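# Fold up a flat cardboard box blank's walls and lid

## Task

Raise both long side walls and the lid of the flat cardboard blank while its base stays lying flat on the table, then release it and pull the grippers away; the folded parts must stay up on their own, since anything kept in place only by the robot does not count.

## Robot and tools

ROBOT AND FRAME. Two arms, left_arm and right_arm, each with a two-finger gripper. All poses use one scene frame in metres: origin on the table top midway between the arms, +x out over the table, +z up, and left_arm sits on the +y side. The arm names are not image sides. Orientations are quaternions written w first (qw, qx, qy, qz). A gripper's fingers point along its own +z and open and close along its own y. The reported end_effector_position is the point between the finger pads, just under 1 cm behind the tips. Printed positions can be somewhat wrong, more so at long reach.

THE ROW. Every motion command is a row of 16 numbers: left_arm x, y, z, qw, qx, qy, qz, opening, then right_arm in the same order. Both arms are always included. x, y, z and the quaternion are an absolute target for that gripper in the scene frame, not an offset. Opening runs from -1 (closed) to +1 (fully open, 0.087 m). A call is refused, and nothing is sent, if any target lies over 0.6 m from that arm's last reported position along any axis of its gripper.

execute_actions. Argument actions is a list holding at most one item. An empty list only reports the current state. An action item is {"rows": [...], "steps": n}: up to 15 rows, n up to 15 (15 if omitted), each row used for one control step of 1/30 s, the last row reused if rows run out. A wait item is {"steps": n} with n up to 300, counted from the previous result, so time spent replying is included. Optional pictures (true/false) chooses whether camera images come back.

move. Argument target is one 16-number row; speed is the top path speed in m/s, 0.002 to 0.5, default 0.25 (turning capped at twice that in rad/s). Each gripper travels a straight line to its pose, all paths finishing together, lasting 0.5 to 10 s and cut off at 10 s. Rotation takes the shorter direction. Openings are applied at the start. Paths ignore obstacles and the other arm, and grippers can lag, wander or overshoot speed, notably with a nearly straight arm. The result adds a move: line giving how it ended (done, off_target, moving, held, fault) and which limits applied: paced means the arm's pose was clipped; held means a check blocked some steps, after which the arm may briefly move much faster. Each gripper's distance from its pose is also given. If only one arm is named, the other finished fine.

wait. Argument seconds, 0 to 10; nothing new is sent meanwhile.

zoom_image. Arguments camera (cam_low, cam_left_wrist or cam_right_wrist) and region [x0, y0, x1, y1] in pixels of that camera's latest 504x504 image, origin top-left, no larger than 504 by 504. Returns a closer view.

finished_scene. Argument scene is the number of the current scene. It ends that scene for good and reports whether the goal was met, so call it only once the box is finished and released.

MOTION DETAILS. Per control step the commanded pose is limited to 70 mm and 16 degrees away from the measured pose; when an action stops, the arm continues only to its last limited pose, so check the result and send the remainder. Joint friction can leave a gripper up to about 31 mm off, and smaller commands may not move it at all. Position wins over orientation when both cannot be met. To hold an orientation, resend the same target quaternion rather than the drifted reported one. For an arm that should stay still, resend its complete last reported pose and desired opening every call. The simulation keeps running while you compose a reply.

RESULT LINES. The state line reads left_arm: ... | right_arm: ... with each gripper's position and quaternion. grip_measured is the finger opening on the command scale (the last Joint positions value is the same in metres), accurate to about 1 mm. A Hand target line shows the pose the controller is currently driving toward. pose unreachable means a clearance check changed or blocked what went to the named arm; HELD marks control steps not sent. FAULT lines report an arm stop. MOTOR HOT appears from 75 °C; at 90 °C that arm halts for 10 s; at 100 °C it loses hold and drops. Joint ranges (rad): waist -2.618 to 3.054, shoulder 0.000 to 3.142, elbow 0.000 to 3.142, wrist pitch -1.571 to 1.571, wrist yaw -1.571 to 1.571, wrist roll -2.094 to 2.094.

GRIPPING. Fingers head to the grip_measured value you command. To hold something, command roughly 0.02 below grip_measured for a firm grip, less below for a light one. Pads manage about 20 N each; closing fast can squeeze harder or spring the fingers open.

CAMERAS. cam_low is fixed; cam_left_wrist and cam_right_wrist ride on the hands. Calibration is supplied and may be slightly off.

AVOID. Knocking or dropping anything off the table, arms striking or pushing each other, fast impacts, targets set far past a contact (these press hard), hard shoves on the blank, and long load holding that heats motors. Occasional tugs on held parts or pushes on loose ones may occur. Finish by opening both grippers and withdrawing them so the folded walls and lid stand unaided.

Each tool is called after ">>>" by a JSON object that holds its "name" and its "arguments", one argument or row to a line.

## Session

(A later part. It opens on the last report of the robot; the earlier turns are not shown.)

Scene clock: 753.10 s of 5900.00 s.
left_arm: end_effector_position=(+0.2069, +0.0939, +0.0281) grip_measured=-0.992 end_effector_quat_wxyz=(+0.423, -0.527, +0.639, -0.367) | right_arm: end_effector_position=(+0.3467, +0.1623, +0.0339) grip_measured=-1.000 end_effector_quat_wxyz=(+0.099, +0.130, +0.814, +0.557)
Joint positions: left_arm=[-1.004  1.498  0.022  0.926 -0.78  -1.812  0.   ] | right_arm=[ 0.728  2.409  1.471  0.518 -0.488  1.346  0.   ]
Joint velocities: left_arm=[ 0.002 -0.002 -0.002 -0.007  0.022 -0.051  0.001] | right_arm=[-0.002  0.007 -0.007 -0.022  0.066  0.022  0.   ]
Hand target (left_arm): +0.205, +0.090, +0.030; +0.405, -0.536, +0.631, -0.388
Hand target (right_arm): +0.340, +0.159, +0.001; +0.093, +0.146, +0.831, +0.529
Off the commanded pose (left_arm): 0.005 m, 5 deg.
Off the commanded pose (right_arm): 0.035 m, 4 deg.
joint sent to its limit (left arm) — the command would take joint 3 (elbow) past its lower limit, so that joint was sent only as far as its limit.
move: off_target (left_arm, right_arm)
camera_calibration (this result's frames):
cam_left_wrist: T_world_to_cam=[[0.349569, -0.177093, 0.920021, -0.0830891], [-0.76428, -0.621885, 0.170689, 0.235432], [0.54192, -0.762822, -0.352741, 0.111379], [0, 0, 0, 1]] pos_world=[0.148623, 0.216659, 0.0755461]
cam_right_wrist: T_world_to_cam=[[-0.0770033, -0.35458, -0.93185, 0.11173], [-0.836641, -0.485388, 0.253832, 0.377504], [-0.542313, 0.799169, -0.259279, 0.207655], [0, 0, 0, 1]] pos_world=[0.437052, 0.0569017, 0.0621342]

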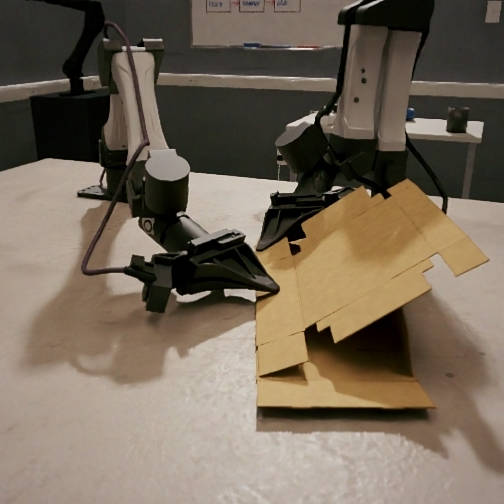

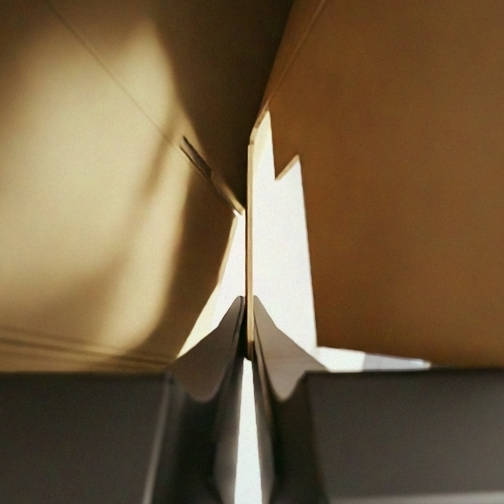

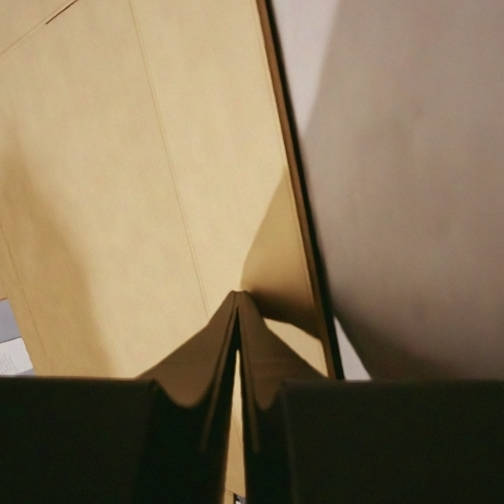

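>>> {"name": "move", "arguments": {
  "target": [0.205,0.09,0.03,0.405,-0.526,0.627,-0.406,-1, 0.34,0.0,0.10,-0.093,-0.147,-0.83,-0.529,-1],
  "speed": 0.1
}}

>>> {"name": "move", "arguments": {
  "target": [0.21,0.07,0.045,0.567,-0.128,0.809,0.09,-1, 0.3,-0.2,0.15,-0.093,-0.147,-0.83,-0.529,-1],
  "speed": 0.2
}}

>>> {"name": "move", "arguments": {
  "target": [0.21,0.07,0.045,0.567,-0.128,0.809,0.09,-0.3, 0.3,-0.2,0.15,-0.093,-0.147,-0.83,-0.529,-1],
  "speed": 0.1
}}

>>> {"name": "move", "arguments": {
  "target": [0.13,0.045,0.07,0.567,-0.128,0.809,0.09,-0.3, 0.3,-0.2,0.15,-0.093,-0.147,-0.83,-0.529,-1],
  "speed": 0.08
}}

Scene clock: 763.37 s of 5900.00 s.
left_arm: end_effector_position=(+0.2094, +0.0933, +0.0339) grip_measured=-0.992 end_effector_quat_wxyz=(+0.425, -0.532, +0.628, -0.378) | right_arm: end_effector_position=(+0.3407, +0.0049, +0.0957) grip_measured=-1.000 end_effector_quat_wxyz=(+0.094, +0.150, +0.830, +0.529)
Joint positions: left_arm=[-1.004  1.498  0.022  0.951 -0.789 -1.82   0.   ] | right_arm=[ 0.438  1.963  1.101  0.274 -0.706  1.166  0.   ]
Joint velocities: left_arm=[ 0.012  0.012 -0.002 -0.051  0.037 -0.051 -0.001] | right_arm=[ 0.012 -0.002  0.012 -0.007 -0.095 -0.066  0.   ]
Hand target (left_arm): +0.205, +0.090, +0.030; +0.405, -0.536, +0.630, -0.389
Hand target (right_arm): +0.336, +0.000, +0.098; +0.094, +0.147, +0.830, +0.529
Off the commanded pose (left_arm): 0.007 m, 4 deg.
Off the commanded pose (right_arm): 0.007 m, 0 deg.
joint sent to its limit (left arm) — the command would take joint 3 (elbow) past its lower limit, so that joint was sent only as far as its limit.
After step 90, 5.00 s passed at rest.
move: off_target (left_arm)
camera_calibration (this result's frames):
cam_left_wrist: T_world_to_cam=[[0.333366, -0.151603, 0.930529, -0.0887127], [-0.760959, -0.62596, 0.170635, 0.23557], [0.556605, -0.764978, -0.324037, 0.107731], [0, 0, 0, 1]] pos_world=[0.148869, 0.21642, 0.077262]
cam_right_wrist: T_world_to_cam=[[-0.126072, -0.403457, -0.906272, 0.127525], [-0.837939, -0.445695, 0.314982, 0.274774], [-0.531003, 0.799111, -0.281883, 0.344469], [0, 0, 0, 1]] pos_world=[0.429235, -0.101353, 0.126123]

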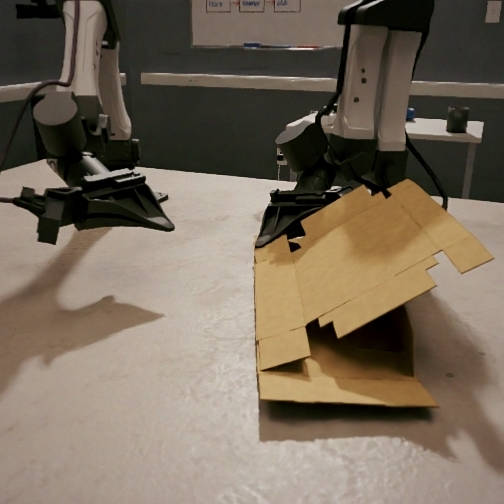

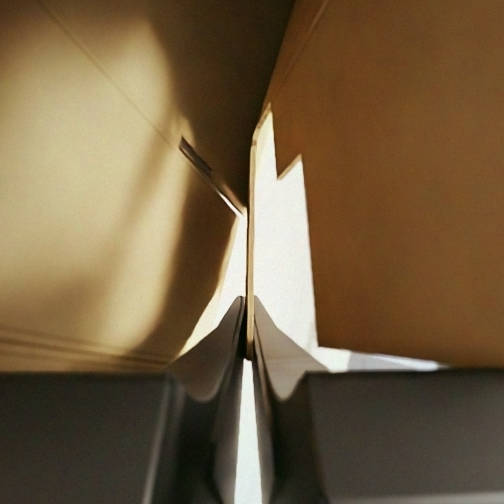

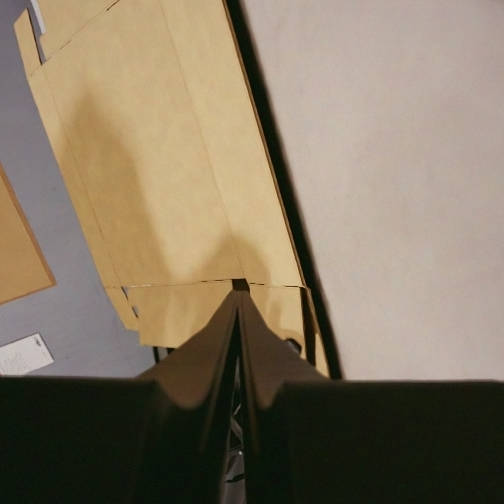

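Scene clock: 767.33 s of 5900.00 s.
left_arm: end_effector_position=(+0.2069, +0.0744, +0.0395) grip_measured=-0.998 end_effector_quat_wxyz=(+0.554, -0.141, +0.817, +0.078) | right_arm: end_effector_position=(+0.2919, -0.1947, +0.1369) grip_measured=-1.000 end_effector_quat_wxyz=(+0.078, +0.158, +0.832, +0.526)
Joint positions: left_arm=[-1.225  1.612  0.661 -0.255 -1.16  -1.207  0.   ] | right_arm=[-0.116  1.682  1.051 -0.546 -1.081  0.481  0.   ]
Joint velocities: left_arm=[ 0.002 -0.027  0.012  0.007 -0.066 -0.022  0.   ] | right_arm=[ 0.002  0.007  0.007  0.007  0.007 -0.051  0.   ]
Hand target (left_arm): +0.209, +0.071, +0.045; +0.564, -0.130, +0.811, +0.090
Hand target (right_arm): +0.296, -0.198, +0.149; +0.096, +0.148, +0.830, +0.529
Off the commanded pose (left_arm): 0.008 m, 3 deg.
Off the commanded pose (right_arm): 0.016 m, 2 deg.
move: off_target (left_arm, right_arm)
camera_calibration (this result's frames):
cam_left_wrist: T_world_to_cam=[[0.303737, -0.952239, 0.0313729, 0.0052243], [-0.898762, -0.297296, -0.322246, 0.244435], [0.316183, 0.0696813, -0.946136, 0.108719], [0, 0, 0, 1]] pos_world=[0.183727, 0.0700687, 0.181467]
cam_right_wrist: T_world_to_cam=[[-0.157786, -0.404917, -0.900636, 0.0864465], [-0.825086, -0.447035, 0.345533, 0.123751], [-0.542529, 0.797622, -0.263556, 0.490272], [0, 0, 0, 1]] pos_world=[0.381732, -0.300727, 0.164311]

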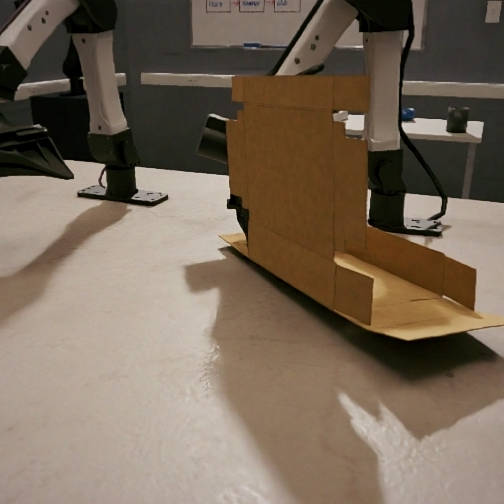

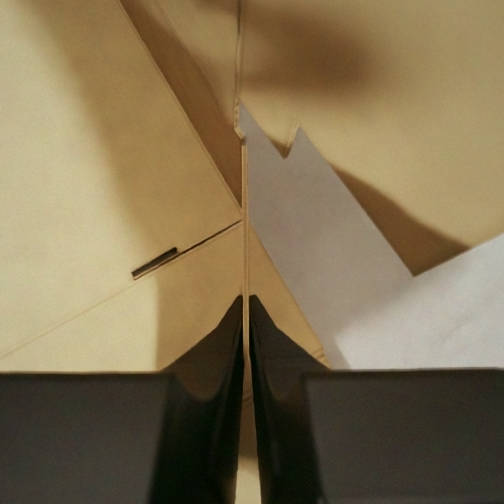

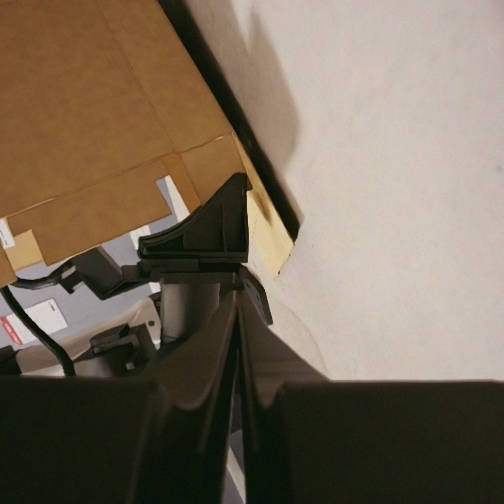

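Scene clock: 768.07 s of 5900.00 s.
left_arm: end_effector_position=(+0.2084, +0.0773, +0.0429) grip_measured=-0.300 end_effector_quat_wxyz=(+0.562, -0.137, +0.811, +0.088) | right_arm: end_effector_position=(+0.2945, -0.1952, +0.1436) grip_measured=-1.000 end_effector_quat_wxyz=(+0.083, +0.149, +0.833, +0.527)
Joint positions: left_arm=[-1.225  1.612  0.661 -0.256 -1.185 -1.193  0.031] | right_arm=[-0.116  1.682  1.081 -0.575 -1.084  0.461  0.   ]
Joint velocities: left_arm=[-0.007  0.002  0.007  0.037 -0.051 -0.051  0.   ] | right_arm=[-0.032 -0.007 -0.002 -0.022  0.022  0.022  0.   ]
Hand target (left_arm): +0.210, +0.070, +0.045; +0.567, -0.128, +0.809, +0.090
Hand target (right_arm): +0.300, -0.200, +0.150; +0.093, +0.147, +0.830, +0.529
Off the commanded pose (left_arm): 0.008 m, 1 deg.
Off the commanded pose (right_arm): 0.010 m, 1 deg.
move: done
camera_calibration (this result's frames):
cam_left_wrist: T_world_to_cam=[[0.306903, -0.951634, 0.0142742, 0.00747789], [-0.892187, -0.292889, -0.34383, 0.246958], [0.331381, 0.0927872, -0.938924, 0.105962], [0, 0, 0, 1]] pos_world=[0.182923, 0.0696154, 0.184295]
cam_right_wrist: T_world_to_cam=[[-0.137572, -0.409238, -0.901997, 0.0860955], [-0.826796, -0.454011, 0.332088, 0.124374], [-0.54542, 0.791453, -0.275897, 0.495223], [0, 0, 0, 1]] pos_world=[0.384781, -0.300245, 0.172986]

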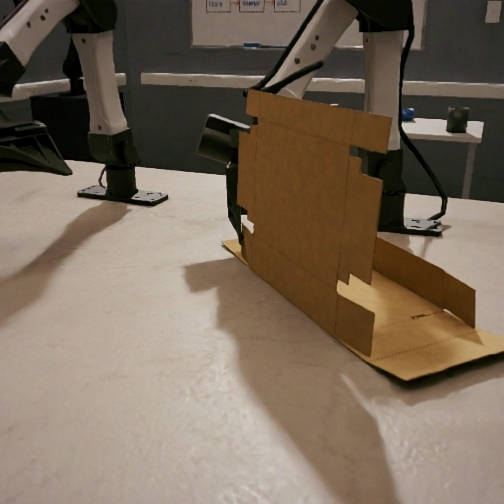

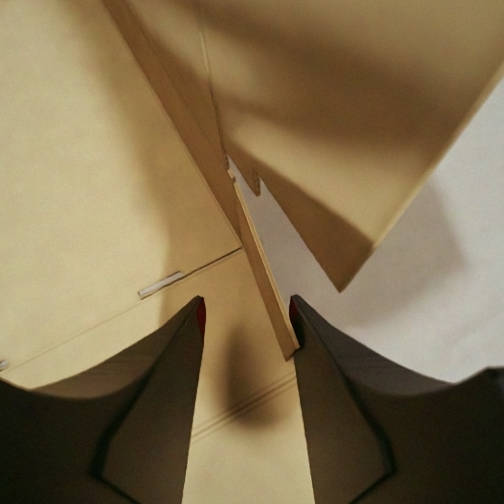

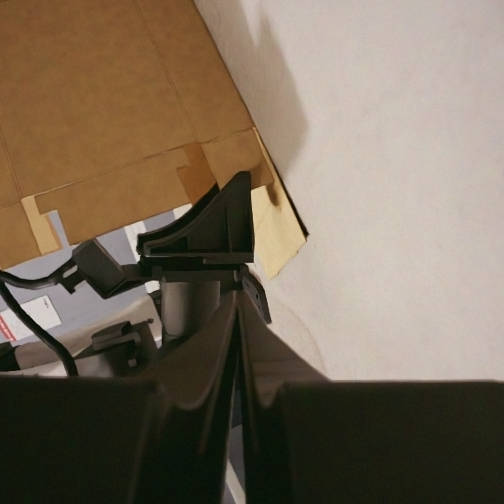

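Scene clock: 769.90 s of 5900.00 s.
left_arm: end_effector_position=(+0.1311, +0.0529, +0.0685) grip_measured=-0.300 end_effector_quat_wxyz=(+0.565, -0.132, +0.809, +0.093) | right_arm: end_effector_position=(+0.2940, -0.1951, +0.1435) grip_measured=-1.000 end_effector_quat_wxyz=(+0.082, +0.150, +0.833, +0.527)
Joint positions: left_arm=[-1.554  1.772  0.952 -1.224 -1.173 -2.078  0.031] | right_arm=[-0.116  1.682  1.081 -0.578 -1.084  0.46   0.   ]
Joint velocities: left_arm=[-0.002  0.007  0.007 -0.007 -0.051 -0.066 -0.   ] | right_arm=[-0.007  0.022  0.002  0.007 -0.051  0.007  0.   ]
Hand target (left_arm): +0.129, +0.048, +0.070; +0.564, -0.130, +0.810, +0.092
Hand target (right_arm): +0.300, -0.200, +0.150; +0.093, +0.147, +0.830, +0.529
Off the commanded pose (left_arm): 0.008 m, 1 deg.
Off the commanded pose (right_arm): 0.010 m, 1 deg.
move: done
camera_calibration (this result's frames):
cam_left_wrist: T_world_to_cam=[[0.305829, -0.952084, 0.00238489, 0.00854515], [-0.891263, -0.287171, -0.350974, 0.179739], [0.334841, 0.105212, -0.936382, 0.156582], [0, 0, 0, 1]] pos_world=[0.105152, 0.0432773, 0.209684]
cam_right_wrist: T_world_to_cam=[[-0.139559, -0.409198, -0.90171, 0.0864993], [-0.825763, -0.45446, 0.334039, 0.12335], [-0.546479, 0.791216, -0.274477, 0.494948], [0, 0, 0, 1]] pos_world=[0.384408, -0.300158, 0.172645]

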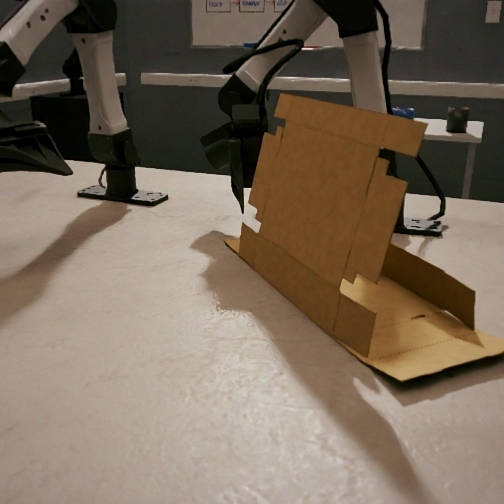

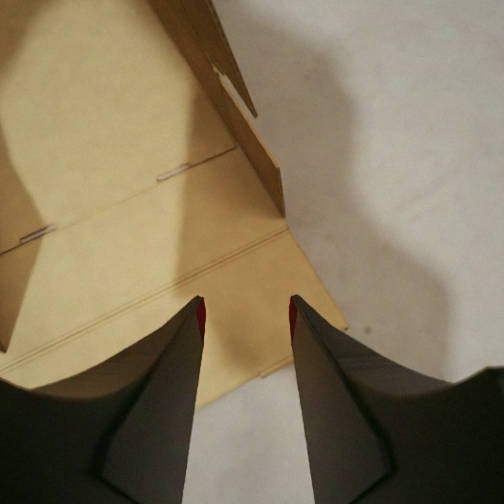

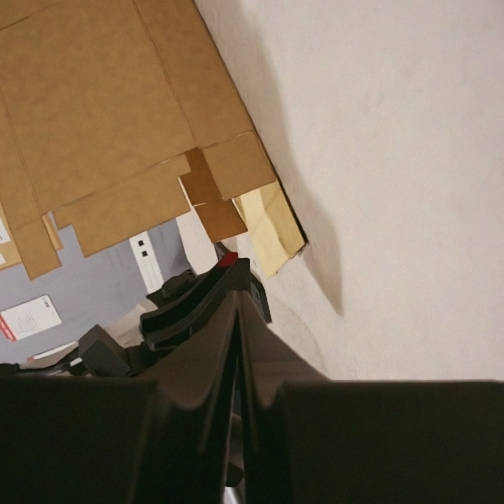

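>>> {"name": "move", "arguments": {
  "target": [0.06,0.1,0.3,0.6,0,0.8,0,-0.3, 0.15,-0.3,0.25,0.5,0,0.866,0,-1],
  "speed": 0.15
}}

Scene clock: 778.40 s of 5900.00 s.
left_arm: end_effector_position=(+0.0639, +0.1015, +0.2902) grip_measured=-0.300 end_effector_quat_wxyz=(+0.520, +0.114, +0.834, -0.141) | right_arm: end_effector_position=(+0.1516, -0.2975, +0.2472) grip_measured=-1.000 end_effector_quat_wxyz=(+0.499, -0.004, +0.867, +0.001)
Joint positions: left_arm=[-1.903  0.919  1.298 -1.566 -1.102 -1.274  0.031] | right_arm=[ 0.376  0.549  0.991 -0.997  0.304  0.18   0.   ]
Joint velocities: left_arm=[ 0.012 -0.007  0.007 -0.051 -0.022 -0.051 -0.001] | right_arm=[ 0.007 -0.012 -0.007 -0.051 -0.081  0.022  0.   ]
Hand target (left_arm): +0.063, +0.106, +0.297; +0.517, +0.116, +0.834, -0.152
Hand target (right_arm): +0.149, -0.298, +0.245; +0.500, -0.002, +0.866, +0.001
Off the commanded pose (left_arm): 0.011 m, 23 deg; orientation clipped at the last step of the last action.
Off the commanded pose (right_arm): 0.004 m, 0 deg.
joint sent to its limit (left arm) — the command would take joint 4 (wrist pitch) past its lower limit, so that joint was sent only as far as its limit.
After step 90, 0.17 s passed at rest.
move: off_target (left_arm); limits=paced
camera_calibration (this result's frames):
cam_left_wrist: T_world_to_cam=[[-0.349922, -0.929048, 0.120104, 0.080271], [-0.911724, 0.308299, -0.2715, 0.129419], [0.215208, -0.204505, -0.954915, 0.426097], [0, 0, 0, 1]] pos_world=[0.054383, 0.121815, 0.432383]
cam_right_wrist: T_world_to_cam=[[0.0190075, -0.999522, 0.024373, -0.310389], [-0.987381, -0.0225986, -0.156739, 0.198946], [0.157215, -0.0210862, -0.987339, 0.354464], [0, 0, 0, 1]] pos_world=[0.146608, -0.29827, 0.388724]

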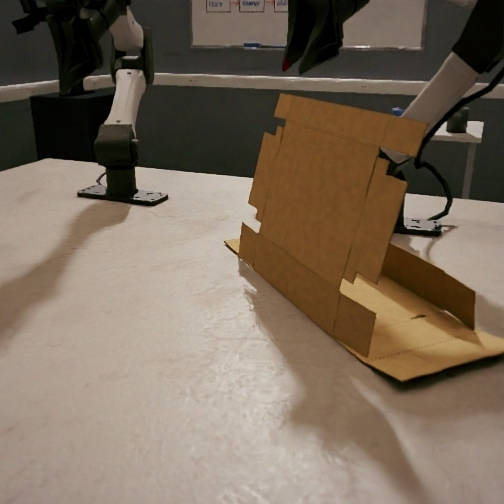

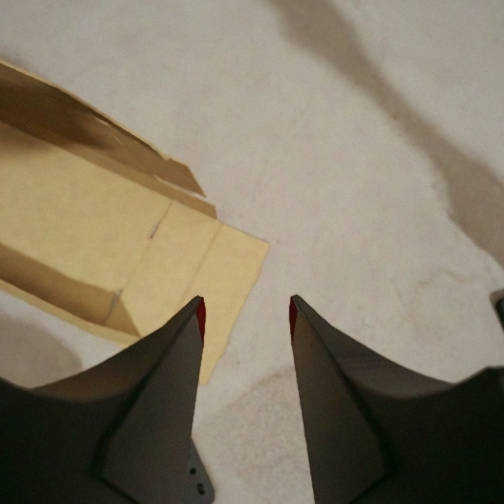

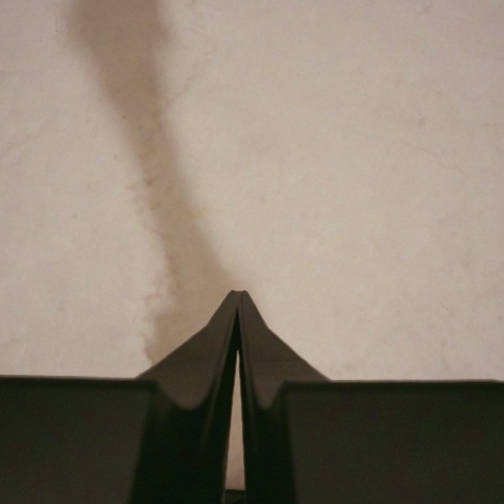

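>>> {"name": "finished_scene", "arguments": {
  "scene": 1
}}

The scene is finished: the task was done.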